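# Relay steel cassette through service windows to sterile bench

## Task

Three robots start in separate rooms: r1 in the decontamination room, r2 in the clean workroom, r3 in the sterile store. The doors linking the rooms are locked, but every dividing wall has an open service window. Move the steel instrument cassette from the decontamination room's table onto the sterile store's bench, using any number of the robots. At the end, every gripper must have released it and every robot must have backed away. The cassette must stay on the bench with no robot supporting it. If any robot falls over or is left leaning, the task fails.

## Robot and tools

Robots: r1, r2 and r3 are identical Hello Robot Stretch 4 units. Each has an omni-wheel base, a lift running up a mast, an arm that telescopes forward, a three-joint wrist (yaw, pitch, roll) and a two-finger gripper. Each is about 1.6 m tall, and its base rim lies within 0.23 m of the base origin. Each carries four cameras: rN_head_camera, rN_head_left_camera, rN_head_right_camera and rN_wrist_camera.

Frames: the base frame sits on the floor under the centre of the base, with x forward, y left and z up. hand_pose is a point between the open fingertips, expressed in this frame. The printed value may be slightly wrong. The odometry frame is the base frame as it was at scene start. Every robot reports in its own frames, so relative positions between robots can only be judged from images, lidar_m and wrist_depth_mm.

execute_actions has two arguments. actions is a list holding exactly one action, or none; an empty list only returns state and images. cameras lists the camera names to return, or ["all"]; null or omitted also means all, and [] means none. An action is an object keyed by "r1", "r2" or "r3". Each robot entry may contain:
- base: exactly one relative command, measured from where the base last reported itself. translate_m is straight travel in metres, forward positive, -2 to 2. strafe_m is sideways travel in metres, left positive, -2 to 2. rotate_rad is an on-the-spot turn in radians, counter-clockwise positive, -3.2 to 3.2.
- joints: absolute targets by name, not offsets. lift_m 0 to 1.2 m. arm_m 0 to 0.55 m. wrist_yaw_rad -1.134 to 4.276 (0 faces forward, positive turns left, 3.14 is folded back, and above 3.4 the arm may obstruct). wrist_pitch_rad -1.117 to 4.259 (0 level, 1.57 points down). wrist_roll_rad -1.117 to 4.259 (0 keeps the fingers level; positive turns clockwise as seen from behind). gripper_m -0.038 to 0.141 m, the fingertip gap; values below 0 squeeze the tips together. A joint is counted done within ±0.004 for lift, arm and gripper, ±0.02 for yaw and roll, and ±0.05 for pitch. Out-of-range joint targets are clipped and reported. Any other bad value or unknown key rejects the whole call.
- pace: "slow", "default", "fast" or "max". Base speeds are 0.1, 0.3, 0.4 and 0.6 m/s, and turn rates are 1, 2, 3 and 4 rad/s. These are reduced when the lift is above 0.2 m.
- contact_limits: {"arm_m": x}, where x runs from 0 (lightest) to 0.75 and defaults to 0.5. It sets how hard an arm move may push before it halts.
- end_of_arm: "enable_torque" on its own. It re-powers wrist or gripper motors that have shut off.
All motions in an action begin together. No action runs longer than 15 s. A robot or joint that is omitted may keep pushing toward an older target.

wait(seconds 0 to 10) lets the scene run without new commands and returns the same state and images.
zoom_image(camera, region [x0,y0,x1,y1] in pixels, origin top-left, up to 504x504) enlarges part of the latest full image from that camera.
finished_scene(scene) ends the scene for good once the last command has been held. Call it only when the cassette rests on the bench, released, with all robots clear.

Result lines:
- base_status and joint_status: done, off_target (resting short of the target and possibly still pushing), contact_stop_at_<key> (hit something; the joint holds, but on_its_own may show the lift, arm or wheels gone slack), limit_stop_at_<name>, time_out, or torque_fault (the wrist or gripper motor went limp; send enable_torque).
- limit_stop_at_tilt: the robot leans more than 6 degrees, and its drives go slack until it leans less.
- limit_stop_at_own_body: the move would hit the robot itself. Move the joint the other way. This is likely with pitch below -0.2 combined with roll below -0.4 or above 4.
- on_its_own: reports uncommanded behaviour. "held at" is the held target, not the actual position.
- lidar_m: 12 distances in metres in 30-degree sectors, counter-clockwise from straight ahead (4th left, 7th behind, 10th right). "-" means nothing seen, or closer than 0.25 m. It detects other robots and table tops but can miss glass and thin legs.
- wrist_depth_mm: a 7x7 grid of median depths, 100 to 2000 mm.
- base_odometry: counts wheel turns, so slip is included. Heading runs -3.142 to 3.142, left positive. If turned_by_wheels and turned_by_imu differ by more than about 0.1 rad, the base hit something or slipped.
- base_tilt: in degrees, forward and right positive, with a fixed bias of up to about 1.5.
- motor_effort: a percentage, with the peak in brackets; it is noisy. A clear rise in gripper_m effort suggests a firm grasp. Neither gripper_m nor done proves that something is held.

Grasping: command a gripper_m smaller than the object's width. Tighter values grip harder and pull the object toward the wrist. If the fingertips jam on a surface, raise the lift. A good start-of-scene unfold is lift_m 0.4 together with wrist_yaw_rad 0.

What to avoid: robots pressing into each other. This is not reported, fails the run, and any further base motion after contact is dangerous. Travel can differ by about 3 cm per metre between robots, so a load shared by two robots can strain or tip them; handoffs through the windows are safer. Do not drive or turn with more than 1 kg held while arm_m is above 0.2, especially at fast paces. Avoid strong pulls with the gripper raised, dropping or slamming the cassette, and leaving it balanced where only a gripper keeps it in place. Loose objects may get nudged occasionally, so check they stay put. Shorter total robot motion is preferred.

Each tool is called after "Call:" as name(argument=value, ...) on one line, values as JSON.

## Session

Call:
execute_actions(actions=[], cameras=["r1_head_right_camera","r1_wrist_camera","r2_head_right_camera","r2_wrist_camera","r3_head_right_camera","r3_wrist_camera"])

Scene clock: 0.00 s.
r1.base_odometry: x=+0.000 y=+0.000 heading=+0.000 (m, m, rad; r1's odometry frame)
r1.turned_by_wheels: +0.000 (rad since the last result)
r1.turned_by_imu: +0.000 (rad since the last result)
r1.base_tilt: forward=-0.7 right=+0.7 (deg)
r1.lidar_m: 0.94 0.81 0.80 0.92 1.58 1.63 1.91 3.18 0.81 0.91 1.15 1.14
r1.base_status: not commanded
r1.joint_positions: lift_m=+0.183 arm_m=+0.002 wrist_yaw_rad=+3.194 wrist_pitch_rad=+0.014 wrist_roll_rad=+0.018 gripper_m=+0.057
r1.joint_status: not commanded
r1.motor_effort: lift_m=+20 arm_m=+0 wrist_yaw_rad=+0 wrist_pitch_rad=-6 wrist_roll_rad=+0 gripper_m=-5 wheel_0=-1 wheel_1=+0 wheel_2=+0 (%)
r1.hand_pose: x=-0.1198 y=+0.0722 z=+0.3569 quat_wxyz=(-0.026, -0.007, +0.009, +1.000) (m; r1's base frame)
r1.wrist_depth_mm: - 141 195 - - 1661 1430 / - - 138 - - 1661 1366 / - 107 136 - - 1618 1366 / - 114 136 - - 1618 1397 / 142 139 - - 1921 1618 1366 / 211 1576 1308 1661 1366 1537 1366 / 211 1042 904 960 904 1042 1060
r2.base_odometry: x=+0.000 y=+0.000 heading=+0.000 (m, m, rad; r2's odometry frame)
r2.turned_by_wheels: +0.000 (rad since the last result)
r2.turned_by_imu: +0.000 (rad since the last result)
r2.base_tilt: forward=+0.6 right=+1.0 (deg)
r2.lidar_m: 2.50 1.62 1.01 0.94 1.22 1.72 2.21 2.33 1.74 1.54 1.74 2.43
r2.base_status: not commanded
r2.joint_positions: lift_m=+0.203 arm_m=-0.002 wrist_yaw_rad=+3.103 wrist_pitch_rad=-0.005 wrist_roll_rad=+0.004 gripper_m=+0.057
r2.joint_status: not commanded
r2.motor_effort: lift_m=+20 arm_m=-1 wrist_yaw_rad=-1 wrist_pitch_rad=-9 wrist_roll_rad=+1 gripper_m=-1 wheel_0=-1 wheel_1=+1 wheel_2=+0 (%)
r2.hand_pose: x=-0.1156 y=+0.0986 z=+0.3825 quat_wxyz=(+0.019, +0.003, +0.002, +1.000) (m; r2's base frame)
r2.wrist_depth_mm: - 141 - - - - 1576 / - 140 - - - - 1537 / - 129 205 - - - 1537 / 110 139 260 - - - 1537 / 138 - - - - - 1537 / 1618 1618 212 1661 213 1618 1430 / 1078 1025 960 159 960 991 1042
r3.base_odometry: x=+0.000 y=+0.000 heading=+0.000 (m, m, rad; r3's odometry frame)
r3.turned_by_wheels: +0.000 (rad since the last result)
r3.turned_by_imu: +0.000 (rad since the last result)
r3.base_tilt: forward=+0.2 right=-0.4 (deg)
r3.lidar_m: 1.66 1.58 1.27 0.93 0.90 0.96 1.15 1.10 0.96 0.69 0.81 2.05
r3.base_status: not commanded
r3.joint_positions: lift_m=+0.239 arm_m=+0.000 wrist_yaw_rad=+3.193 wrist_pitch_rad=-0.003 wrist_roll_rad=-0.005 gripper_m=+0.057
r3.joint_status: not commanded
r3.motor_effort: lift_m=+18 arm_m=+0 wrist_yaw_rad=+1 wrist_pitch_rad=-5 wrist_roll_rad=-1 gripper_m=-3 wheel_0=+0 wheel_1=+0 wheel_2=+0 (%)
r3.hand_pose: x=-0.1220 y=+0.0725 z=+0.4185 quat_wxyz=(-0.026, +0.001, -0.003, +1.000) (m; r3's base frame)
r3.wrist_depth_mm: - 129 134 1464 1366 1060 866 / - 110 135 1430 1464 1078 866 / - 119 143 1430 1430 1078 866 / 137 136 276 1464 1430 1098 878 / 1078 1182 1281 1430 1308 1078 878 / 1098 1138 195 1430 197 1078 878 / 229 946 1060 - 1060 931 854
pictures: r1_head_right_camera, r1_wrist_camera, r2_head_right_camera, r2_wrist_camera, r3_head_right_camera, r3_wrist_camera
Images, in order (width x height): r1_head_right_camera 420x672, r1_wrist_camera 616x392, r2_head_right_camera 420x672, r2_wrist_camera 616x392, r3_head_right_camera 420x672, r3_wrist_camera 616x392.

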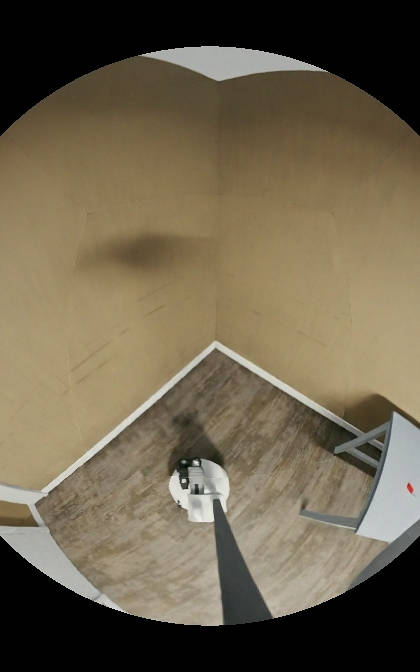

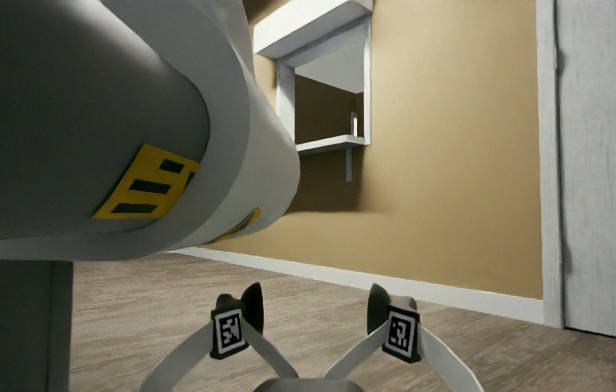

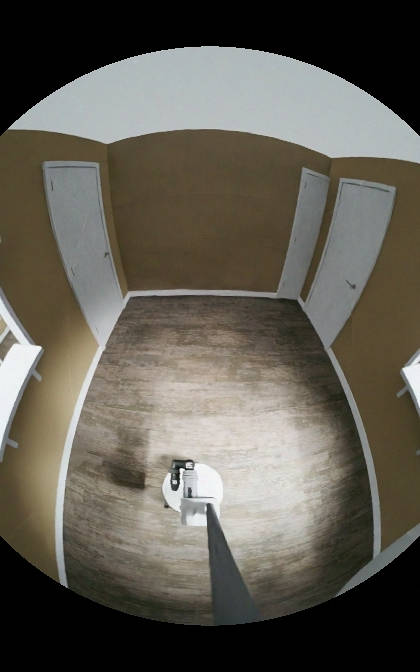

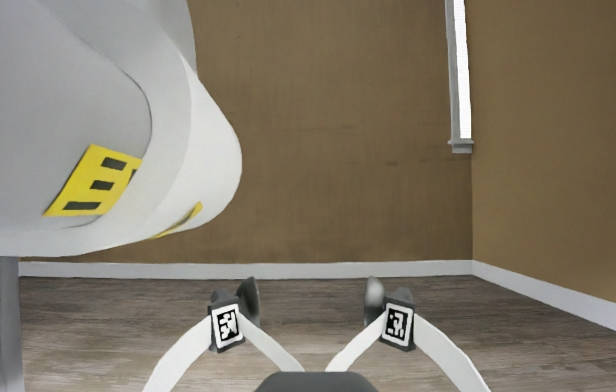

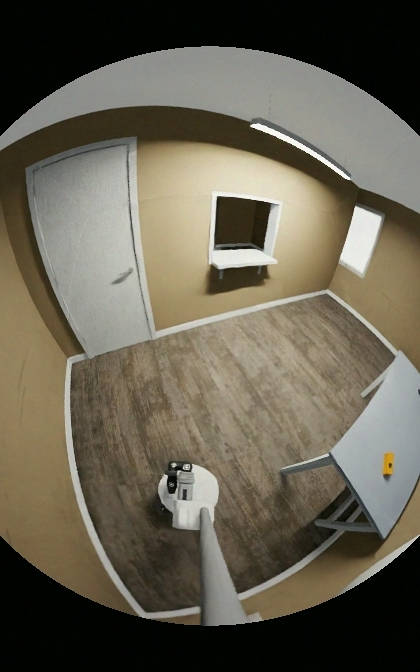

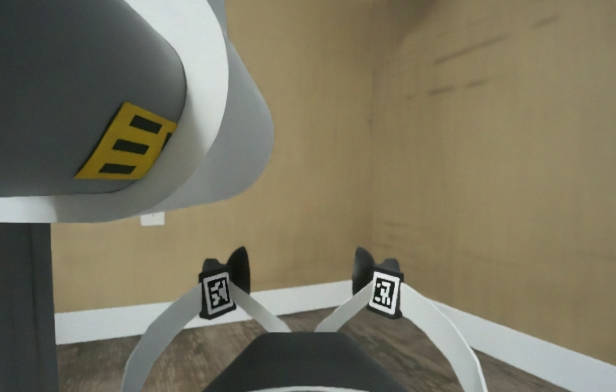

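Call:
execute_actions(actions=[{"r1":{"base":{"rotate_rad":-0.765},"pace":"fast"},"r2":{"base":{"rotate_rad":-1.56},"joints":{"lift_m":0.45},"pace":"fast"},"r3":{"base":{"rotate_rad":0.49},"joints":{"lift_m":0.45},"pace":"fast"}}], cameras=[])

Call:
execute_actions(actions=[{"r1":{"base":{"translate_m":-0.2},"pace":"fast"},"r2":{"base":{"translate_m":0.25},"joints":{"lift_m":0.7},"pace":"fast"},"r3":{"base":{"translate_m":0.25},"joints":{"lift_m":0.7},"pace":"fast"}}], cameras=["r1_head_right_camera","r2_head_camera","r3_head_right_camera"])

Call:
zoom_image(camera="r1_head_right_camera", region=[220,250,420,500])

Scene clock: 2.53 s.
r1.base_odometry: x=+0.000 y=+0.000 heading=-0.765 (m, m, rad; r1's odometry frame)
r1.turned_by_wheels: -0.765 (rad since the last result)
r1.turned_by_imu: -0.768 (rad since the last result)
r1.base_tilt: forward=-0.6 right=+0.8 (deg)
r1.lidar_m: 1.12 1.19 0.83 0.78 0.85 1.16 1.63 1.70 2.04 0.81 0.82 1.14
r1.base_status: done
r1.joint_positions: lift_m=+0.183 arm_m=+0.002 wrist_yaw_rad=+3.194 wrist_pitch_rad=+0.014 wrist_roll_rad=+0.018 gripper_m=+0.057
r1.joint_status: not commanded
r1.motor_effort: lift_m=+19(19) arm_m=+0(0) wrist_yaw_rad=+1(2) wrist_pitch_rad=-6(5) wrist_roll_rad=+0(0) gripper_m=-6(7) wheel_0=+2(11) wheel_1=+1(8) wheel_2=+1(10) (%)
r1.hand_pose: x=-0.1198 y=+0.0722 z=+0.3569 quat_wxyz=(-0.026, -0.007, +0.009, +1.000) (m; r1's base frame)
r1.wrist_depth_mm: - 141 195 1756 1708 1756 1205 / - - 138 1756 1708 1708 1182 / - 107 136 1756 1708 1708 1182 / - 114 137 1756 1708 1708 1205 / 142 138 1756 1708 1661 1708 1182 / 212 1661 1336 1661 1336 1537 1182 / 211 1042 917 976 904 1060 1042
r2.base_odometry: x=+0.000 y=+0.000 heading=-1.560 (m, m, rad; r2's odometry frame)
r2.turned_by_wheels: -1.560 (rad since the last result)
r2.turned_by_imu: -1.581 (rad since the last result)
r2.base_tilt: forward=+0.6 right=+1.0 (deg)
r2.lidar_m: 1.48 1.75 2.42 2.52 1.59 1.05 0.99 1.24 1.74 2.22 2.35 1.73
r2.base_status: done
r2.joint_positions: lift_m=+0.450 arm_m=-0.002 wrist_yaw_rad=+3.103 wrist_pitch_rad=-0.005 wrist_roll_rad=+0.004 gripper_m=+0.057
r2.joint_status: all done
r2.motor_effort: lift_m=+23(24) arm_m=-1(1) wrist_yaw_rad=-1(1) wrist_pitch_rad=-9(10) wrist_roll_rad=+0(1) gripper_m=-4(2) wheel_0=+1(9) wheel_1=+2(12) wheel_2=+1(11) (%)
r2.hand_pose: x=-0.1156 y=+0.0986 z=+0.6296 quat_wxyz=(+0.019, +0.003, +0.002, +1.000) (m; r2's base frame)
r2.wrist_depth_mm: - 141 1336 - - 1336 1336 / - 140 1308 - - 1308 1308 / - 129 205 - - 1308 1336 / 110 139 260 1308 1308 1308 1308 / 138 1281 1281 1281 1308 1308 1308 / 1281 1281 213 1308 213 1308 1308 / 1281 1281 1308 159 1308 1308 1281
r3.base_odometry: x=+0.000 y=+0.000 heading=+0.490 (m, m, rad; r3's odometry frame)
r3.turned_by_wheels: +0.490 (rad since the last result)
r3.turned_by_imu: +0.485 (rad since the last result)
r3.base_tilt: forward=+0.2 right=-0.3 (deg)
r3.lidar_m: 1.59 1.27 0.94 0.89 0.96 1.14 1.08 1.00 0.67 0.76 2.11 1.73
r3.base_status: done
r3.joint_positions: lift_m=+0.450 arm_m=+0.000 wrist_yaw_rad=+3.193 wrist_pitch_rad=-0.003 wrist_roll_rad=-0.005 gripper_m=+0.057
r3.joint_status: all done
r3.motor_effort: lift_m=+22(24) arm_m=+0(0) wrist_yaw_rad=+0(0) wrist_pitch_rad=-3(5) wrist_roll_rad=-4(2) gripper_m=-2(3) wheel_0=+0(11) wheel_1=+1(8) wheel_2=+1(10) (%)
r3.hand_pose: x=-0.1220 y=+0.0725 z=+0.6287 quat_wxyz=(-0.026, +0.001, -0.003, +1.000) (m; r3's base frame)
r3.wrist_depth_mm: - 129 134 1255 1229 1255 1229 / - 110 135 1255 1229 1229 1229 / - 118 143 1255 1229 1255 1229 / 137 136 274 1281 1281 1255 1255 / 1336 1281 1308 1281 1229 1255 1255 / 1308 1308 195 1308 197 1255 1255 / 232 1336 1281 - 1281 1255 1255
pictures: none
No camera images: the call's "cameras" was empty. Leave "cameras" out to get every camera's image.

Scene clock: 4.47 s.
r1.base_odometry: x=-0.144 y=+0.139 heading=-0.765 (m, m, rad; r1's odometry frame)
r1.turned_by_wheels: +0.000 (rad since the last result)
r1.turned_by_imu: +0.001 (rad since the last result)
r1.base_tilt: forward=-0.6 right=+0.9 (deg)
r1.lidar_m: 1.33 1.15 0.85 0.78 0.83 1.15 1.40 1.49 1.86 1.61 0.90 1.13
r1.base_status: done
r1.joint_positions: lift_m=+0.183 arm_m=+0.002 wrist_yaw_rad=+3.194 wrist_pitch_rad=+0.014 wrist_roll_rad=+0.018 gripper_m=+0.057
r1.joint_status: not commanded
r1.motor_effort: lift_m=+20(20) arm_m=+0(0) wrist_yaw_rad=-1(1) wrist_pitch_rad=-7(7) wrist_roll_rad=-1(1) gripper_m=-6(3) wheel_0=+1(1) wheel_1=+0(8) wheel_2=-1(8) (%)
r1.hand_pose: x=-0.1198 y=+0.0722 z=+0.3569 quat_wxyz=(-0.026, -0.007, +0.009, +1.000) (m; r1's base frame)
r1.wrist_depth_mm: - 141 195 1576 1537 1499 1182 / - - 138 1537 1537 1537 1160 / - 107 136 1537 1537 1464 1182 / - 114 137 1499 1537 1499 1160 / 142 138 1499 1537 1499 1464 1160 / 211 1618 1336 1499 1366 1464 1160 / 212 1025 891 976 917 1042 1042
r2.base_odometry: x=+0.003 y=-0.250 heading=-1.559 (m, m, rad; r2's odometry frame)
r2.turned_by_wheels: +0.000 (rad since the last result)
r2.turned_by_imu: +0.003 (rad since the last result)
r2.base_tilt: forward=+0.5 right=+1.0 (deg)
r2.lidar_m: 1.26 1.33 2.03 2.50 1.92 1.29 1.27 1.49 2.12 2.23 1.97 1.31
r2.base_status: done
r2.joint_positions: lift_m=+0.700 arm_m=-0.002 wrist_yaw_rad=+3.103 wrist_pitch_rad=-0.005 wrist_roll_rad=+0.004 gripper_m=+0.057
r2.joint_status: all done
r2.motor_effort: lift_m=+22(25) arm_m=-1(1) wrist_yaw_rad=-1(1) wrist_pitch_rad=-9(8) wrist_roll_rad=+0(0) gripper_m=-4(2) wheel_0=+2(9) wheel_1=+4(10) wheel_2=+0(14) (%)
r2.hand_pose: x=-0.1156 y=+0.0986 z=+0.8796 quat_wxyz=(+0.019, +0.003, +0.002, +1.000) (m; r2's base frame)
r2.wrist_depth_mm: - 141 1499 1464 1464 1576 1618 / - 140 1537 - - 1576 1576 / - 129 204 - - 1576 1576 / 110 139 260 - - 1576 1537 / 138 1537 1537 1537 1576 1576 1576 / 1537 1537 212 1576 213 1537 1576 / 1499 1537 1499 159 1537 1576 1537
r3.base_odometry: x=+0.221 y=+0.118 heading=+0.490 (m, m, rad; r3's odometry frame)
r3.turned_by_wheels: +0.000 (rad since the last result)
r3.turned_by_imu: +0.000 (rad since the last result)
r3.base_tilt: forward=+0.2 right=-0.4 (deg)
r3.lidar_m: 1.34 1.26 0.93 0.89 0.95 1.34 1.34 0.96 0.82 1.86 1.77 1.45
r3.base_status: done
r3.joint_positions: lift_m=+0.700 arm_m=+0.000 wrist_yaw_rad=+3.193 wrist_pitch_rad=-0.003 wrist_roll_rad=-0.005 gripper_m=+0.057
r3.joint_status: all done
r3.motor_effort: lift_m=+22(23) arm_m=+0(0) wrist_yaw_rad=+0(0) wrist_pitch_rad=-5(5) wrist_roll_rad=-1(2) gripper_m=-2(3) wheel_0=+0(7) wheel_1=+0(5) wheel_2=+2(11) (%)
r3.hand_pose: x=-0.1220 y=+0.0725 z=+0.8787 quat_wxyz=(-0.026, +0.001, -0.003, +1.000) (m; r3's base frame)
r3.wrist_depth_mm: - 129 134 1499 1464 1499 1281 / - 110 135 1537 1499 1499 1366 / - 118 143 1537 1499 1499 1336 / 137 136 276 1537 1537 1537 1308 / 1118 1537 1576 1499 1537 1537 1336 / 1281 1576 194 1537 196 1499 1336 / 232 1576 1537 - 1499 1537 1308
pictures: r1_head_right_camera, r2_head_camera, r3_head_right_camera
Images, in order (width x height): r1_head_right_camera 420x672, r2_head_camera 420x560, r3_head_right_camera 420x672.

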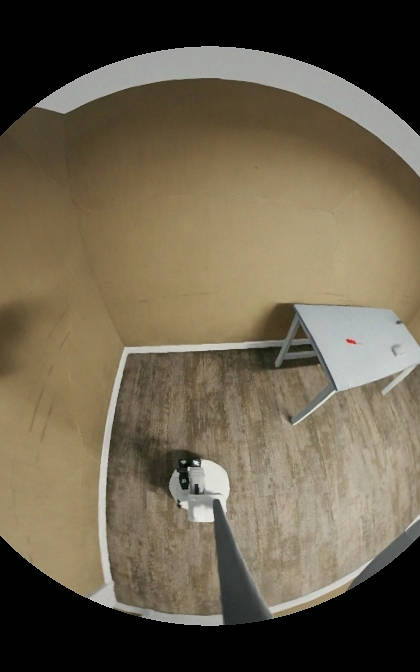

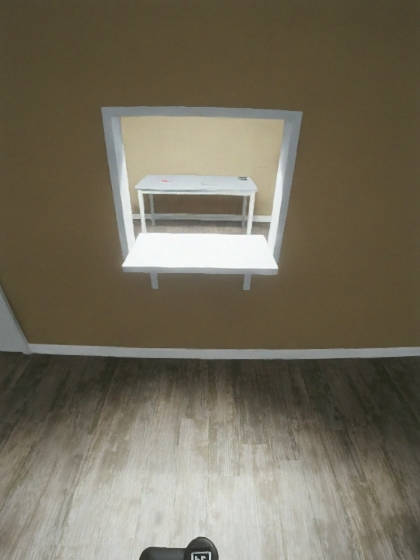

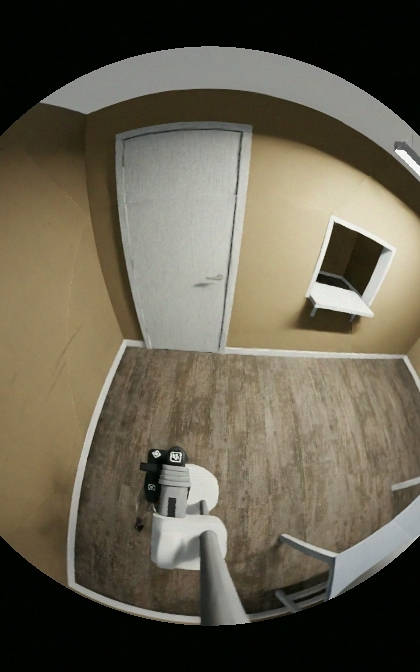

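Region (220, 250, 420, 500) of r1_head_right_camera's 420x672 image, scaled by 2.016, with more detail than that image has; it fills the left 403 columns of this view, and the rest is white.

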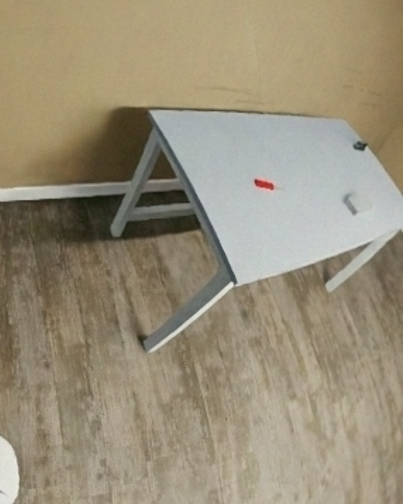

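Call:
execute_actions(actions=[{"r1":{"base":{"strafe_m":-1.6},"joints":{"lift_m":1.02,"wrist_yaw_rad":1.2,"wrist_roll_rad":1.3,"gripper_m":0.12},"pace":"fast"},"r2":{"base":{"translate_m":0.8},"joints":{"lift_m":1.15,"wrist_yaw_rad":0,"wrist_pitch_rad":1.2,"gripper_m":0.12},"pace":"fast"},"r3":{"base":{"strafe_m":-1.25},"joints":{"lift_m":1.15,"wrist_yaw_rad":0,"wrist_pitch_rad":1.2,"gripper_m":0.12},"pace":"fast"}}], cameras=["r1_head_camera","r2_head_right_camera","r3_head_right_camera"])

Scene clock: 10.73 s.
r1.base_odometry: x=-1.252 y=-1.016 heading=-0.765 (m, m, rad; r1's odometry frame)
r1.turned_by_wheels: +0.000 (rad since the last result)
r1.turned_by_imu: +0.005 (rad since the last result)
r1.base_tilt: forward=-0.6 right=+0.9 (deg)
r1.lidar_m: 0.38 0.41 0.58 2.39 2.03 1.51 1.28 1.34 2.02 2.32 0.56 0.41
r1.base_status: done
r1.joint_positions: lift_m=+1.020 arm_m=+0.002 wrist_yaw_rad=+1.200 wrist_pitch_rad=+0.014 wrist_roll_rad=+1.300 gripper_m=+0.120
r1.joint_status: all done
r1.motor_effort: lift_m=+23(27) arm_m=+0(0) wrist_yaw_rad=+0(6) wrist_pitch_rad=-7(6) wrist_roll_rad=+2(6) gripper_m=-4(6) wheel_0=-1(9) wheel_1=+1(13) wheel_2=+0(1) (%)
r1.hand_pose: x=+0.3589 y=+0.2372 z=+1.1937 quat_wxyz=(+0.660, +0.496, +0.346, +0.446) (m; r1's base frame)
r1.wrist_depth_mm: 1430 1537 1397 1281 1182 1118 1025 / 1537 1863 1708 1537 1430 1281 842 / 1576 - - 1983 1708 1537 768 / 1708 - - - - 1921 723 / 1756 - - - - - 676 / 1921 - - - - - 634 / - - - 147 - 723 603
r2.base_odometry: x=+0.012 y=-1.050 heading=-1.559 (m, m, rad; r2's odometry frame)
r2.turned_by_wheels: +0.001 (rad since the last result)
r2.turned_by_imu: +0.008 (rad since the last result)
r2.base_tilt: forward=+0.6 right=+1.0 (deg)
r2.lidar_m: 0.48 0.50 0.95 2.46 2.61 2.15 2.21 2.36 2.34 2.18 0.89 0.49
r2.base_status: done
r2.joint_positions: lift_m=+1.150 arm_m=-0.002 wrist_yaw_rad=+0.000 wrist_pitch_rad=+1.201 wrist_roll_rad=+0.004 gripper_m=+0.120
r2.joint_status: all done
r2.motor_effort: lift_m=+22(23) arm_m=-1(1) wrist_yaw_rad=-2(8) wrist_pitch_rad=-6(3) wrist_roll_rad=+0(0) gripper_m=+0(1) wheel_0=+2(9) wheel_1=+3(10) wheel_2=+3(15) (%)
r2.hand_pose: x=+0.2736 y=-0.0874 z=+1.0591 quat_wxyz=(+0.825, +0.001, +0.565, -0.001) (m; r2's base frame)
r2.wrist_depth_mm: 559 559 554 554 559 564 504 / 521 521 521 517 521 521 549 / 500 496 492 492 496 496 661 / 1098 1078 1060 1042 1025 1025 1008 / 1308 1308 1308 1308 1308 1308 1281 / 1229 1229 1229 1255 1229 1229 1229 / 1182 1182 1205 156 1182 1182 1205
r3.base_odometry: x=+0.809 y=-0.985 heading=+0.490 (m, m, rad; r3's odometry frame)
r3.turned_by_wheels: +0.000 (rad since the last result)
r3.turned_by_imu: -0.003 (rad since the last result)
r3.base_tilt: forward=+0.1 right=-0.3 (deg)
r3.lidar_m: 1.21 1.43 2.02 2.15 0.63 0.46 0.41 0.46 0.67 2.57 1.94 1.28
r3.base_status: done
r3.joint_positions: lift_m=+1.150 arm_m=+0.000 wrist_yaw_rad=+0.000 wrist_pitch_rad=+1.201 wrist_roll_rad=-0.005 gripper_m=+0.120
r3.joint_status: all done
r3.motor_effort: lift_m=+22(24) arm_m=+0(0) wrist_yaw_rad=+0(7) wrist_pitch_rad=+0(1) wrist_roll_rad=-2(1) gripper_m=+0(1) wheel_0=-1(8) wheel_1=+0(11) wheel_2=+1(2) (%)
r3.hand_pose: x=+0.2749 y=-0.0874 z=+1.0589 quat_wxyz=(+0.825, -0.002, +0.565, +0.002) (m; r3's base frame)
r3.wrist_depth_mm: 1576 1576 1537 1576 1537 1576 1576 / 1537 1499 1537 1537 1537 1576 1618 / 1430 1464 1430 1464 1464 1464 1499 / 1366 1397 1397 1397 1430 1397 1397 / 1308 1308 1336 1336 1308 1336 1336 / 1255 1229 1205 1229 1229 1281 1281 / 1205 1160 1205 - 1229 1205 1205
pictures: r1_head_camera, r2_head_right_camera, r3_head_right_camera
Images, in order (width x height): r1_head_camera 420x560, r2_head_right_camera 420x672, r3_head_right_camera 420x672.

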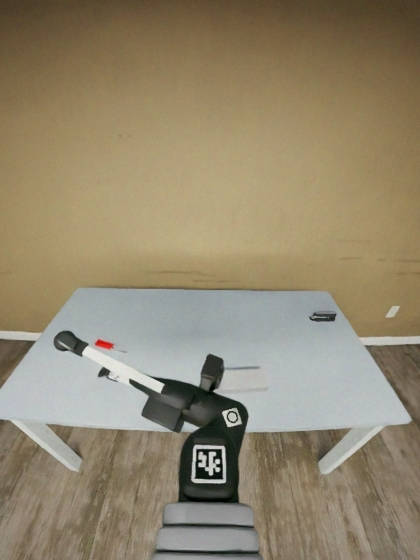

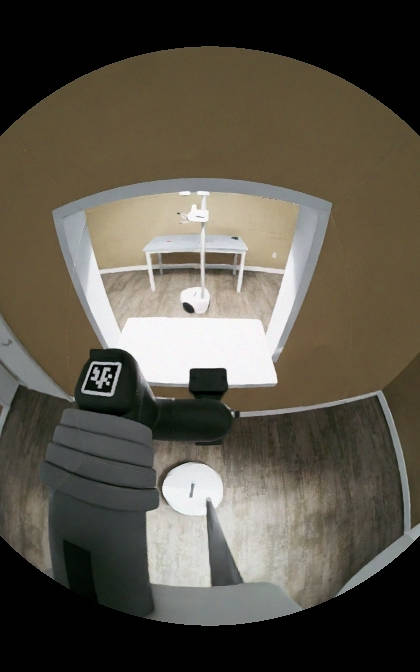

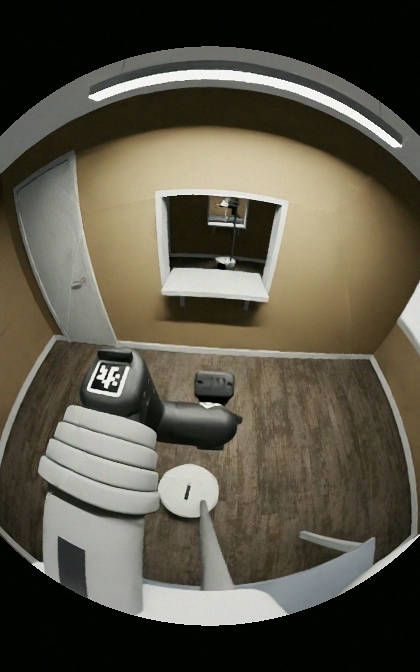

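Call:
execute_actions(actions=[{"r1":{"base":{"strafe_m":-0.03},"joints":{"lift_m":0.97,"arm_m":0.415,"wrist_yaw_rad":0,"wrist_roll_rad":1.46,"wrist_pitch_rad":1.57},"pace":"fast"},"r2":{"base":{"strafe_m":0.08},"joints":{"lift_m":1.07,"wrist_pitch_rad":1.57}},"r3":{"base":{"translate_m":0.3},"pace":"fast"}}], cameras=["r1_wrist_camera"])

Scene clock: 13.77 s.
r1.base_odometry: x=-1.273 y=-1.038 heading=-0.765 (m, m, rad; r1's odometry frame)
r1.turned_by_wheels: +0.000 (rad since the last result)
r1.turned_by_imu: +0.001 (rad since the last result)
r1.base_tilt: forward=-0.7 right=+0.7 (deg)
r1.lidar_m: 0.38 0.41 0.56 2.45 2.07 1.51 1.27 1.33 2.06 2.30 0.58 0.40
r1.base_status: done
r1.joint_positions: lift_m=+0.970 arm_m=+0.414 wrist_yaw_rad=+0.000 wrist_pitch_rad=+1.570 wrist_roll_rad=+1.460 gripper_m=+0.120
r1.joint_status: all done
r1.motor_effort: lift_m=+15(19) arm_m=+6(7) wrist_yaw_rad=+0(7) wrist_pitch_rad=+2(5) wrist_roll_rad=+0(4) gripper_m=+1(0) wheel_0=+0(13) wheel_1=+2(7) wheel_2=+0(1) (%)
r1.hand_pose: x=+0.5851 y=-0.0874 z=+0.8601 quat_wxyz=(+0.527, +0.472, +0.527, -0.471) (m; r1's base frame)
r1.wrist_depth_mm: 338 334 330 327 324 320 1060 / 334 330 327 325 320 319 1042 / 330 329 325 324 319 317 1042 / 330 327 324 289 287 314 1042 / 325 324 320 285 312 312 831 / 325 322 317 283 283 309 820 / 324 319 315 147 279 306 809
r2.base_odometry: x=+0.092 y=-1.049 heading=-1.559 (m, m, rad; r2's odometry frame)
r2.turned_by_wheels: +0.000 (rad since the last result)
r2.turned_by_imu: +0.001 (rad since the last result)
r2.base_tilt: forward=+0.6 right=+1.0 (deg)
r2.lidar_m: 0.45 0.51 0.94 2.38 2.53 2.29 2.21 2.34 2.41 2.17 0.68 0.50
r2.base_status: done
r2.joint_positions: lift_m=+1.070 arm_m=-0.002 wrist_yaw_rad=+0.000 wrist_pitch_rad=+1.570 wrist_roll_rad=+0.004 gripper_m=+0.120
r2.joint_status: all done
r2.motor_effort: lift_m=+18(21) arm_m=-1(1) wrist_yaw_rad=-1(2) wrist_pitch_rad=-1(2) wrist_roll_rad=+1(1) gripper_m=+0(1) wheel_0=-2(9) wheel_1=+3(11) wheel_2=+0(3) (%)
r2.hand_pose: x=+0.1696 y=-0.0874 z=+0.9599 quat_wxyz=(+0.707, +0.001, +0.707, -0.001) (m; r2's base frame)
r2.wrist_depth_mm: 931 917 931 931 904 878 878 / 1205 1182 1182 1182 1182 1205 1182 / 1205 1182 1182 1205 1182 1205 1205 / 1205 1182 1182 1182 1182 1205 1205 / 1205 1205 976 960 1182 1182 1205 / 1182 1182 976 976 1182 1182 1160 / 1182 1205 1182 156 1182 1182 1182
r3.base_odometry: x=+1.074 y=-0.844 heading=+0.490 (m, m, rad; r3's odometry frame)
r3.turned_by_wheels: +0.000 (rad since the last result)
r3.turned_by_imu: +0.000 (rad since the last result)
r3.base_tilt: forward=+0.2 right=-0.4 (deg)
r3.lidar_m: 0.91 0.97 1.50 2.13 2.24 0.76 0.73 0.76 1.12 2.56 1.54 0.96
r3.base_status: done
r3.joint_positions: lift_m=+1.150 arm_m=+0.000 wrist_yaw_rad=+0.000 wrist_pitch_rad=+1.201 wrist_roll_rad=-0.005 gripper_m=+0.120
r3.joint_status: not commanded
r3.motor_effort: lift_m=+22(22) arm_m=+0(0) wrist_yaw_rad=+0(0) wrist_pitch_rad=-1(1) wrist_roll_rad=-3(3) gripper_m=-1(1) wheel_0=-1(6) wheel_1=+0(5) wheel_2=+2(10) (%)
r3.hand_pose: x=+0.2749 y=-0.0874 z=+1.0589 quat_wxyz=(+0.825, -0.002, +0.565, +0.002) (m; r3's base frame)
r3.wrist_depth_mm: 1160 1160 1160 1160 1182 1182 1182 / 1430 1430 1464 1430 1464 1430 1430 / 1430 1430 1430 1464 1464 1499 1499 / 1366 1397 1366 1366 1430 1397 1397 / 1308 1308 1308 1336 1336 1336 1336 / 1229 1229 1205 1255 1229 1281 1281 / 1182 1182 1205 - 1205 1205 1182
pictures: r1_wrist_camera
Images, in order (width x height): r1_wrist_camera 616x392.

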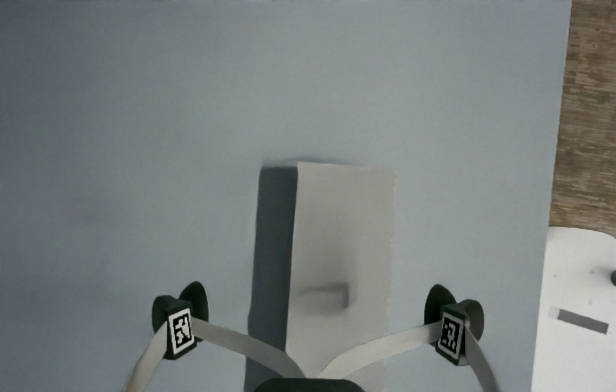

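Call:
execute_actions(actions=[{"r1":{"base":{"strafe_m":0.015},"joints":{"lift_m":0.897,"arm_m":0.399,"wrist_roll_rad":1.52,"gripper_m":0.105}},"r3":{"base":{"strafe_m":-0.05},"joints":{"lift_m":1.08,"wrist_pitch_rad":1.57}}}], cameras=["r1_wrist_camera"])

Call:
execute_actions(actions=[{"r1":{"joints":{"gripper_m":0.0}},"r3":{"base":{"translate_m":0.1}}}], cameras=["r1_wrist_camera"])

Scene clock: 16.13 s.
r1.base_odometry: x=-1.263 y=-1.027 heading=-0.765 (m, m, rad; r1's odometry frame)
r1.turned_by_wheels: +0.000 (rad since the last result)
r1.turned_by_imu: +0.000 (rad since the last result)
r1.base_tilt: forward=-0.6 right=+0.8 (deg)
r1.lidar_m: 0.39 0.42 0.58 2.43 2.06 1.52 1.29 1.33 2.02 2.30 0.59 0.43
r1.base_status: done
r1.joint_positions: lift_m=+0.897 arm_m=+0.400 wrist_yaw_rad=+0.000 wrist_pitch_rad=+1.570 wrist_roll_rad=+1.519 gripper_m=+0.105
r1.joint_status: all done
r1.motor_effort: lift_m=+14(15) arm_m=-7(7) wrist_yaw_rad=+2(2) wrist_pitch_rad=+1(3) wrist_roll_rad=+2(3) gripper_m=-3(4) wheel_0=-1(2) wheel_1=+1(8) wheel_2=+0(1) (%)
r1.hand_pose: x=+0.5714 y=-0.0874 z=+0.7871 quat_wxyz=(+0.513, +0.487, +0.512, -0.487) (m; r1's base frame)
r1.wrist_depth_mm: 262 257 255 253 250 248 246 / 258 256 253 251 248 246 244 / 256 253 251 216 247 244 243 / 255 252 250 216 243 243 241 / 252 250 248 213 243 240 239 / 251 249 213 212 211 238 237 / 249 247 242 210 210 236 236
r2.base_odometry: x=+0.092 y=-1.049 heading=-1.559 (m, m, rad; r2's odometry frame)
r2.turned_by_wheels: +0.000 (rad since the last result)
r2.turned_by_imu: +0.001 (rad since the last result)
r2.base_tilt: forward=+0.6 right=+1.0 (deg)
r2.lidar_m: 0.46 0.50 0.94 2.38 2.55 2.28 2.20 2.34 2.42 2.17 0.64 0.50
r2.base_status: not commanded
r2.joint_positions: lift_m=+1.070 arm_m=-0.002 wrist_yaw_rad=+0.000 wrist_pitch_rad=+1.570 wrist_roll_rad=+0.004 gripper_m=+0.120
r2.joint_status: not commanded
r2.motor_effort: lift_m=+18(18) arm_m=-1(1) wrist_yaw_rad=-1(1) wrist_pitch_rad=-1(2) wrist_roll_rad=+0(0) gripper_m=+0(1) wheel_0=-2(2) wheel_1=+3(3) wheel_2=+0(0) (%)
r2.hand_pose: x=+0.1696 y=-0.0874 z=+0.9599 quat_wxyz=(+0.707, +0.001, +0.707, -0.001) (m; r2's base frame)
r2.wrist_depth_mm: 931 917 931 931 917 878 866 / 1205 1205 1205 1182 1182 1182 1182 / 1205 1205 1205 1182 1182 1205 1205 / 1205 1182 1182 1182 1182 1205 1205 / 1182 1182 960 976 1182 1205 1182 / 1182 1160 976 960 1182 1182 1205 / 1160 1205 1182 156 1182 1182 1182
r3.base_odometry: x=+1.098 y=-0.888 heading=+0.491 (m, m, rad; r3's odometry frame)
r3.turned_by_wheels: +0.000 (rad since the last result)
r3.turned_by_imu: +0.001 (rad since the last result)
r3.base_tilt: forward=+0.1 right=-0.4 (deg)
r3.lidar_m: 0.91 0.94 1.52 2.20 2.31 0.75 0.72 0.80 1.09 2.52 1.54 0.94
r3.base_status: done
r3.joint_positions: lift_m=+1.080 arm_m=+0.000 wrist_yaw_rad=+0.000 wrist_pitch_rad=+1.570 wrist_roll_rad=-0.005 gripper_m=+0.120
r3.joint_status: all done
r3.motor_effort: lift_m=+13(20) arm_m=+0(0) wrist_yaw_rad=+1(1) wrist_pitch_rad=+2(6) wrist_roll_rad=-2(3) gripper_m=-1(0) wheel_0=+0(7) wheel_1=+2(9) wheel_2=+1(1) (%)
r3.hand_pose: x=+0.1709 y=-0.0874 z=+0.9701 quat_wxyz=(+0.707, -0.002, +0.707, +0.002) (m; r3's base frame)
r3.wrist_depth_mm: 1182 1182 1182 1182 1205 1205 1229 / 1182 1160 1182 1205 1205 1205 1205 / 1205 1205 1182 1205 1205 1182 1229 / 1205 1205 1205 1205 1229 1229 1229 / 1205 1205 1008 1008 1255 1205 1229 / 1229 1205 991 1008 1229 1229 1255 / 1229 1229 1255 - 1281 1255 1255
pictures: r1_wrist_camera
Images, in order (width x height): r1_wrist_camera 616x392.

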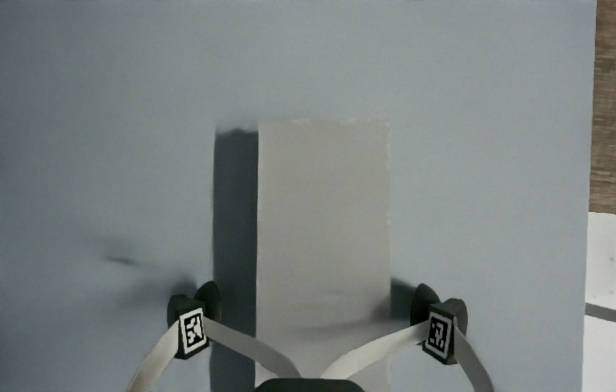

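Scene clock: 18.00 s.
r1.base_odometry: x=-1.263 y=-1.027 heading=-0.765 (m, m, rad; r1's odometry frame)
r1.turned_by_wheels: +0.000 (rad since the last result)
r1.turned_by_imu: +0.000 (rad since the last result)
r1.base_tilt: forward=-0.7 right=+0.7 (deg)
r1.lidar_m: 0.38 0.40 0.54 2.42 2.05 1.52 1.29 1.32 2.06 2.31 0.57 0.41
r1.base_status: not commanded
r1.joint_positions: lift_m=+0.897 arm_m=+0.400 wrist_yaw_rad=+0.000 wrist_pitch_rad=+1.570 wrist_roll_rad=+1.519 gripper_m=+0.001
r1.joint_status: all done
r1.motor_effort: lift_m=+15(15) arm_m=-7(6) wrist_yaw_rad=+0(0) wrist_pitch_rad=+2(2) wrist_roll_rad=+1(2) gripper_m=-39(36) wheel_0=-1(1) wheel_1=+1(1) wheel_2=+0(0) (%)
r1.hand_pose: x=+0.5713 y=-0.0874 z=+0.7871 quat_wxyz=(+0.513, +0.487, +0.512, -0.487) (m; r1's base frame)
r1.wrist_depth_mm: 258 257 255 251 249 248 246 / 257 255 252 249 247 245 243 / 255 252 251 197 244 244 242 / 253 251 248 195 242 242 241 / 251 250 247 194 241 240 239 / 250 248 193 192 191 238 236 / 248 164 191 190 189 162 236
r2.base_odometry: x=+0.092 y=-1.049 heading=-1.559 (m, m, rad; r2's odometry frame)
r2.turned_by_wheels: +0.000 (rad since the last result)
r2.turned_by_imu: +0.001 (rad since the last result)
r2.base_tilt: forward=+0.6 right=+1.0 (deg)
r2.lidar_m: 0.46 0.51 0.95 2.40 2.50 2.28 2.20 2.35 2.41 2.17 0.68 0.50
r2.base_status: not commanded
r2.joint_positions: lift_m=+1.070 arm_m=-0.002 wrist_yaw_rad=+0.000 wrist_pitch_rad=+1.570 wrist_roll_rad=+0.004 gripper_m=+0.120
r2.joint_status: not commanded
r2.motor_effort: lift_m=+18(18) arm_m=+0(1) wrist_yaw_rad=-1(1) wrist_pitch_rad=-2(1) wrist_roll_rad=+0(0) gripper_m=-1(1) wheel_0=-2(2) wheel_1=+3(3) wheel_2=+0(0) (%)
r2.hand_pose: x=+0.1696 y=-0.0874 z=+0.9599 quat_wxyz=(+0.707, +0.001, +0.707, -0.001) (m; r2's base frame)
r2.wrist_depth_mm: 931 931 931 917 904 878 878 / 1205 1205 1205 1182 1205 1182 1182 / 1182 1182 1205 1182 1205 1182 1182 / 1182 1205 1182 1182 1205 1182 1182 / 1182 1182 976 976 1182 1182 1182 / 1182 1182 976 960 1182 1182 1182 / 1182 1182 1160 156 1182 1182 1182
r3.base_odometry: x=+1.186 y=-0.841 heading=+0.491 (m, m, rad; r3's odometry frame)
r3.turned_by_wheels: +0.000 (rad since the last result)
r3.turned_by_imu: +0.000 (rad since the last result)
r3.base_tilt: forward=+0.1 right=-0.4 (deg)
r3.lidar_m: 0.81 0.85 1.40 2.18 2.27 0.86 0.79 0.92 2.63 2.53 1.36 0.86
r3.base_status: done
r3.joint_positions: lift_m=+1.080 arm_m=+0.000 wrist_yaw_rad=+0.000 wrist_pitch_rad=+1.570 wrist_roll_rad=-0.005 gripper_m=+0.120
r3.joint_status: not commanded
r3.motor_effort: lift_m=+14(13) arm_m=+0(0) wrist_yaw_rad=+0(1) wrist_pitch_rad=+3(4) wrist_roll_rad=-1(3) gripper_m=+0(0) wheel_0=-1(5) wheel_1=+0(5) wheel_2=+0(10) (%)
r3.hand_pose: x=+0.1709 y=-0.0874 z=+0.9701 quat_wxyz=(+0.707, -0.002, +0.707, +0.002) (m; r3's base frame)
r3.wrist_depth_mm: 1182 1205 1182 1205 1182 1205 1182 / 1182 1205 1182 1229 1205 1205 1229 / 1205 1229 1205 1205 1205 1229 1229 / 1182 1205 1205 1229 1229 1229 1229 / 1205 1205 991 1008 1205 1255 1229 / 1205 1229 991 1008 1229 1205 1255 / 1205 1205 1229 - 1255 1255 1281
pictures: r1_wrist_camera
Images, in order (width x height): r1_wrist_camera 616x392.

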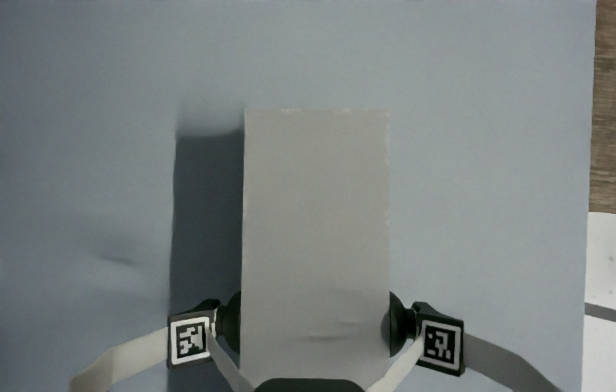

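Call:
execute_actions(actions=[{"r1":{"base":{"translate_m":-0.85},"joints":{"lift_m":1.05,"arm_m":0.1,"wrist_roll_rad":0.2}},"r3":{"base":{"translate_m":0.37}}}], cameras=[])

Call:
execute_actions(actions=[{"r1":{"base":{"rotate_rad":-2.93},"joints":{"arm_m":0.15}}}], cameras=["r1_wrist_camera","r1_head_right_camera"])

Scene clock: 23.23 s.
r1.base_odometry: x=-1.876 y=-0.438 heading=-0.765 (m, m, rad; r1's odometry frame)
r1.turned_by_wheels: +0.000 (rad since the last result)
r1.turned_by_imu: +0.004 (rad since the last result)
r1.base_tilt: forward=-0.7 right=+0.6 (deg)
r1.lidar_m: 1.22 1.28 2.51 2.38 0.88 0.46 0.43 0.46 0.61 2.21 2.38 0.34
r1.base_status: done
r1.joint_positions: lift_m=+1.050 arm_m=+0.101 wrist_yaw_rad=+0.000 wrist_pitch_rad=+1.570 wrist_roll_rad=+0.201 gripper_m=+0.001
r1.joint_status: all done
r1.motor_effort: lift_m=+25(26) arm_m=-7(7) wrist_yaw_rad=+0(1) wrist_pitch_rad=+0(1) wrist_roll_rad=-2(5) gripper_m=-36(42) wheel_0=+1(2) wheel_1=-1(5) wheel_2=-2(10) (%)
r1.hand_pose: x=+0.2722 y=-0.0874 z=+0.9392 quat_wxyz=(+0.704, +0.071, +0.703, -0.071) (m; r1's base frame)
r1.wrist_depth_mm: 1205 1182 1182 1182 1182 1138 1160 / 1205 1182 1182 1160 1160 1160 1138 / 1182 1182 1160 197 1138 1138 1138 / 1182 1182 1160 196 1118 1138 1098 / 1182 1160 1160 194 1118 1118 1138 / 1160 1138 193 192 191 1098 1098 / 1138 164 191 190 189 162 1078
r2.base_odometry: x=+0.092 y=-1.049 heading=-1.559 (m, m, rad; r2's odometry frame)
r2.turned_by_wheels: +0.000 (rad since the last result)
r2.turned_by_imu: +0.002 (rad since the last result)
r2.base_tilt: forward=+0.6 right=+1.0 (deg)
r2.lidar_m: 0.46 0.50 0.95 2.39 2.54 2.29 2.21 2.35 2.42 2.19 0.66 0.49
r2.base_status: not commanded
r2.joint_positions: lift_m=+1.070 arm_m=-0.002 wrist_yaw_rad=+0.000 wrist_pitch_rad=+1.570 wrist_roll_rad=+0.004 gripper_m=+0.120
r2.joint_status: not commanded
r2.motor_effort: lift_m=+18(18) arm_m=-1(1) wrist_yaw_rad=-2(1) wrist_pitch_rad=-1(1) wrist_roll_rad=+0(1) gripper_m=+1(1) wheel_0=-2(2) wheel_1=+3(3) wheel_2=+0(0) (%)
r2.hand_pose: x=+0.1696 y=-0.0874 z=+0.9599 quat_wxyz=(+0.707, +0.001, +0.707, -0.001) (m; r2's base frame)
r2.wrist_depth_mm: 931 917 946 931 904 878 878 / 1205 1229 1182 1182 1182 1205 1182 / 1182 1205 1182 1205 1182 1182 1182 / 1182 1182 1182 1205 1205 1182 1182 / 1205 1182 960 960 1182 1205 1182 / 1182 1182 960 976 1182 1182 1182 / 1182 1182 1205 156 1182 1182 1182
r3.base_odometry: x=+1.512 y=-0.666 heading=+0.491 (m, m, rad; r3's odometry frame)
r3.turned_by_wheels: +0.000 (rad since the last result)
r3.turned_by_imu: +0.000 (rad since the last result)
r3.base_tilt: forward=+0.1 right=-0.4 (deg)
r3.lidar_m: 0.45 0.48 0.89 2.19 2.28 1.25 1.18 1.28 2.62 2.30 0.85 0.48
r3.base_status: done
r3.joint_positions: lift_m=+1.080 arm_m=+0.000 wrist_yaw_rad=+0.000 wrist_pitch_rad=+1.570 wrist_roll_rad=-0.005 gripper_m=+0.120
r3.joint_status: not commanded
r3.motor_effort: lift_m=+14(14) arm_m=+0(0) wrist_yaw_rad=+1(1) wrist_pitch_rad=+4(4) wrist_roll_rad=+1(4) gripper_m=-1(0) wheel_0=+0(5) wheel_1=+1(4) wheel_2=+2(9) (%)
r3.hand_pose: x=+0.1709 y=-0.0874 z=+0.9701 quat_wxyz=(+0.707, -0.002, +0.707, +0.002) (m; r3's base frame)
r3.wrist_depth_mm: 991 1025 976 991 991 991 976 / 1182 1182 1182 1205 1205 1205 1205 / 1182 1229 1182 1205 1229 1255 1205 / 1205 1205 1229 1229 1229 1205 1255 / 1205 1205 991 1008 1229 1229 1229 / 1205 1205 991 1008 1205 1229 1255 / 1229 1205 1205 - 1255 1229 1281
pictures: none
No camera images: the call's "cameras" was empty. Leave "cameras" out to get every camera's image.

Scene clock: 26.53 s.
r1.base_odometry: x=-1.876 y=-0.438 heading=+2.588 (m, m, rad; r1's odometry frame)
r1.turned_by_wheels: -2.930 (rad since the last result)
r1.turned_by_imu: -2.945 (rad since the last result)
r1.base_tilt: forward=-0.8 right=+0.7 (deg)
r1.lidar_m: 0.27 0.43 1.05 2.32 2.62 1.25 1.24 1.38 2.40 1.31 0.45 0.25
r1.base_status: done
r1.joint_positions: lift_m=+1.050 arm_m=+0.149 wrist_yaw_rad=+0.000 wrist_pitch_rad=+1.570 wrist_roll_rad=+0.200 gripper_m=+0.001
r1.joint_status: all done
r1.motor_effort: lift_m=+25(25) arm_m=+7(8) wrist_yaw_rad=-1(0) wrist_pitch_rad=+1(0) wrist_roll_rad=-2(1) gripper_m=-37(38) wheel_0=+2(6) wheel_1=+0(5) wheel_2=+1(10) (%)
r1.hand_pose: x=+0.3200 y=-0.0874 z=+0.9392 quat_wxyz=(+0.704, +0.071, +0.703, -0.071) (m; r1's base frame)
r1.wrist_depth_mm: 315 310 309 306 303 300 298 / 310 309 306 303 301 298 296 / 310 307 304 198 298 297 294 / 1182 1160 1182 196 1138 1138 1098 / 1160 1160 1138 193 1118 1138 1098 / 1160 1138 193 192 191 1098 1098 / 1160 164 191 190 189 162 1098
r2.base_odometry: x=+0.092 y=-1.049 heading=-1.559 (m, m, rad; r2's odometry frame)
r2.turned_by_wheels: +0.000 (rad since the last result)
r2.turned_by_imu: +0.001 (rad since the last result)
r2.base_tilt: forward=+0.6 right=+1.0 (deg)
r2.lidar_m: 0.47 0.51 0.94 2.37 2.53 2.29 2.21 2.34 2.42 2.20 0.67 0.47
r2.base_status: not commanded
r2.joint_positions: lift_m=+1.070 arm_m=-0.002 wrist_yaw_rad=+0.000 wrist_pitch_rad=+1.570 wrist_roll_rad=+0.004 gripper_m=+0.120
r2.joint_status: not commanded
r2.motor_effort: lift_m=+18(18) arm_m=-1(1) wrist_yaw_rad=-1(1) wrist_pitch_rad=-1(3) wrist_roll_rad=+1(0) gripper_m=+0(0) wheel_0=-2(2) wheel_1=+3(3) wheel_2=+1(0) (%)
r2.hand_pose: x=+0.1696 y=-0.0874 z=+0.9599 quat_wxyz=(+0.707, +0.001, +0.707, -0.001) (m; r2's base frame)
r2.wrist_depth_mm: 931 931 931 931 904 891 866 / 1205 1205 1182 1205 1182 1205 1182 / 1205 1182 1182 1205 1182 1182 1182 / 1182 1205 1205 1205 1205 1205 1205 / 1182 1182 976 976 1182 1182 1205 / 1205 1182 976 976 1182 1182 1182 / 1160 1182 1182 156 1182 1182 1182
r3.base_odometry: x=+1.512 y=-0.666 heading=+0.491 (m, m, rad; r3's odometry frame)
r3.turned_by_wheels: +0.000 (rad since the last result)
r3.turned_by_imu: +0.000 (rad since the last result)
r3.base_tilt: forward=+0.2 right=-0.4 (deg)
r3.lidar_m: 0.44 0.46 0.87 2.18 2.30 1.24 1.18 1.27 2.62 2.29 0.87 0.49
r3.base_status: not commanded
r3.joint_positions: lift_m=+1.080 arm_m=+0.000 wrist_yaw_rad=+0.000 wrist_pitch_rad=+1.570 wrist_roll_rad=-0.005 gripper_m=+0.120
r3.joint_status: not commanded
r3.motor_effort: lift_m=+14(14) arm_m=+0(0) wrist_yaw_rad=+0(0) wrist_pitch_rad=-1(1) wrist_roll_rad=-2(2) gripper_m=-2(0) wheel_0=+0(0) wheel_1=+1(1) wheel_2=+2(2) (%)
r3.hand_pose: x=+0.1709 y=-0.0874 z=+0.9701 quat_wxyz=(+0.707, -0.002, +0.707, +0.002) (m; r3's base frame)
r3.wrist_depth_mm: 976 1008 991 991 991 991 960 / 1160 1182 1205 1182 1229 1205 1205 / 1205 1205 1205 1205 1229 1205 1205 / 1205 1229 1182 1205 1229 1229 1205 / 1205 1229 991 991 1229 1255 1229 / 1182 1229 991 1008 1229 1255 1281 / 1229 1229 1229 - 1255 1281 1255
pictures: r1_head_right_camera, r1_wrist_camera
Images, in order (width x height): r1_head_right_camera 420x672, r1_wrist_camera 616x392.

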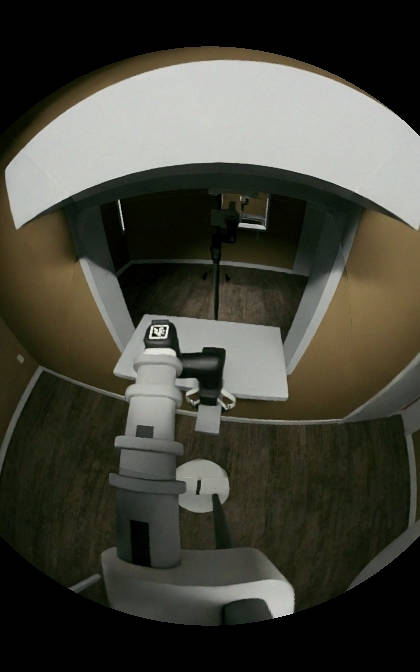

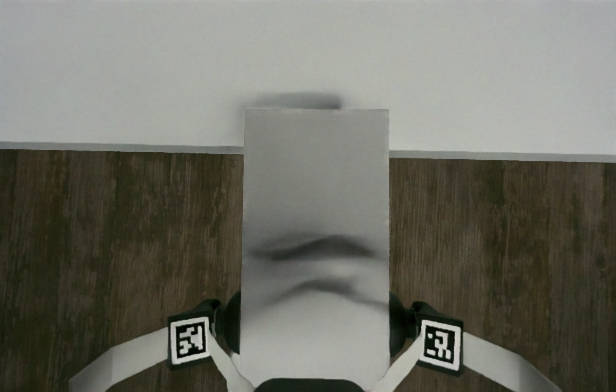

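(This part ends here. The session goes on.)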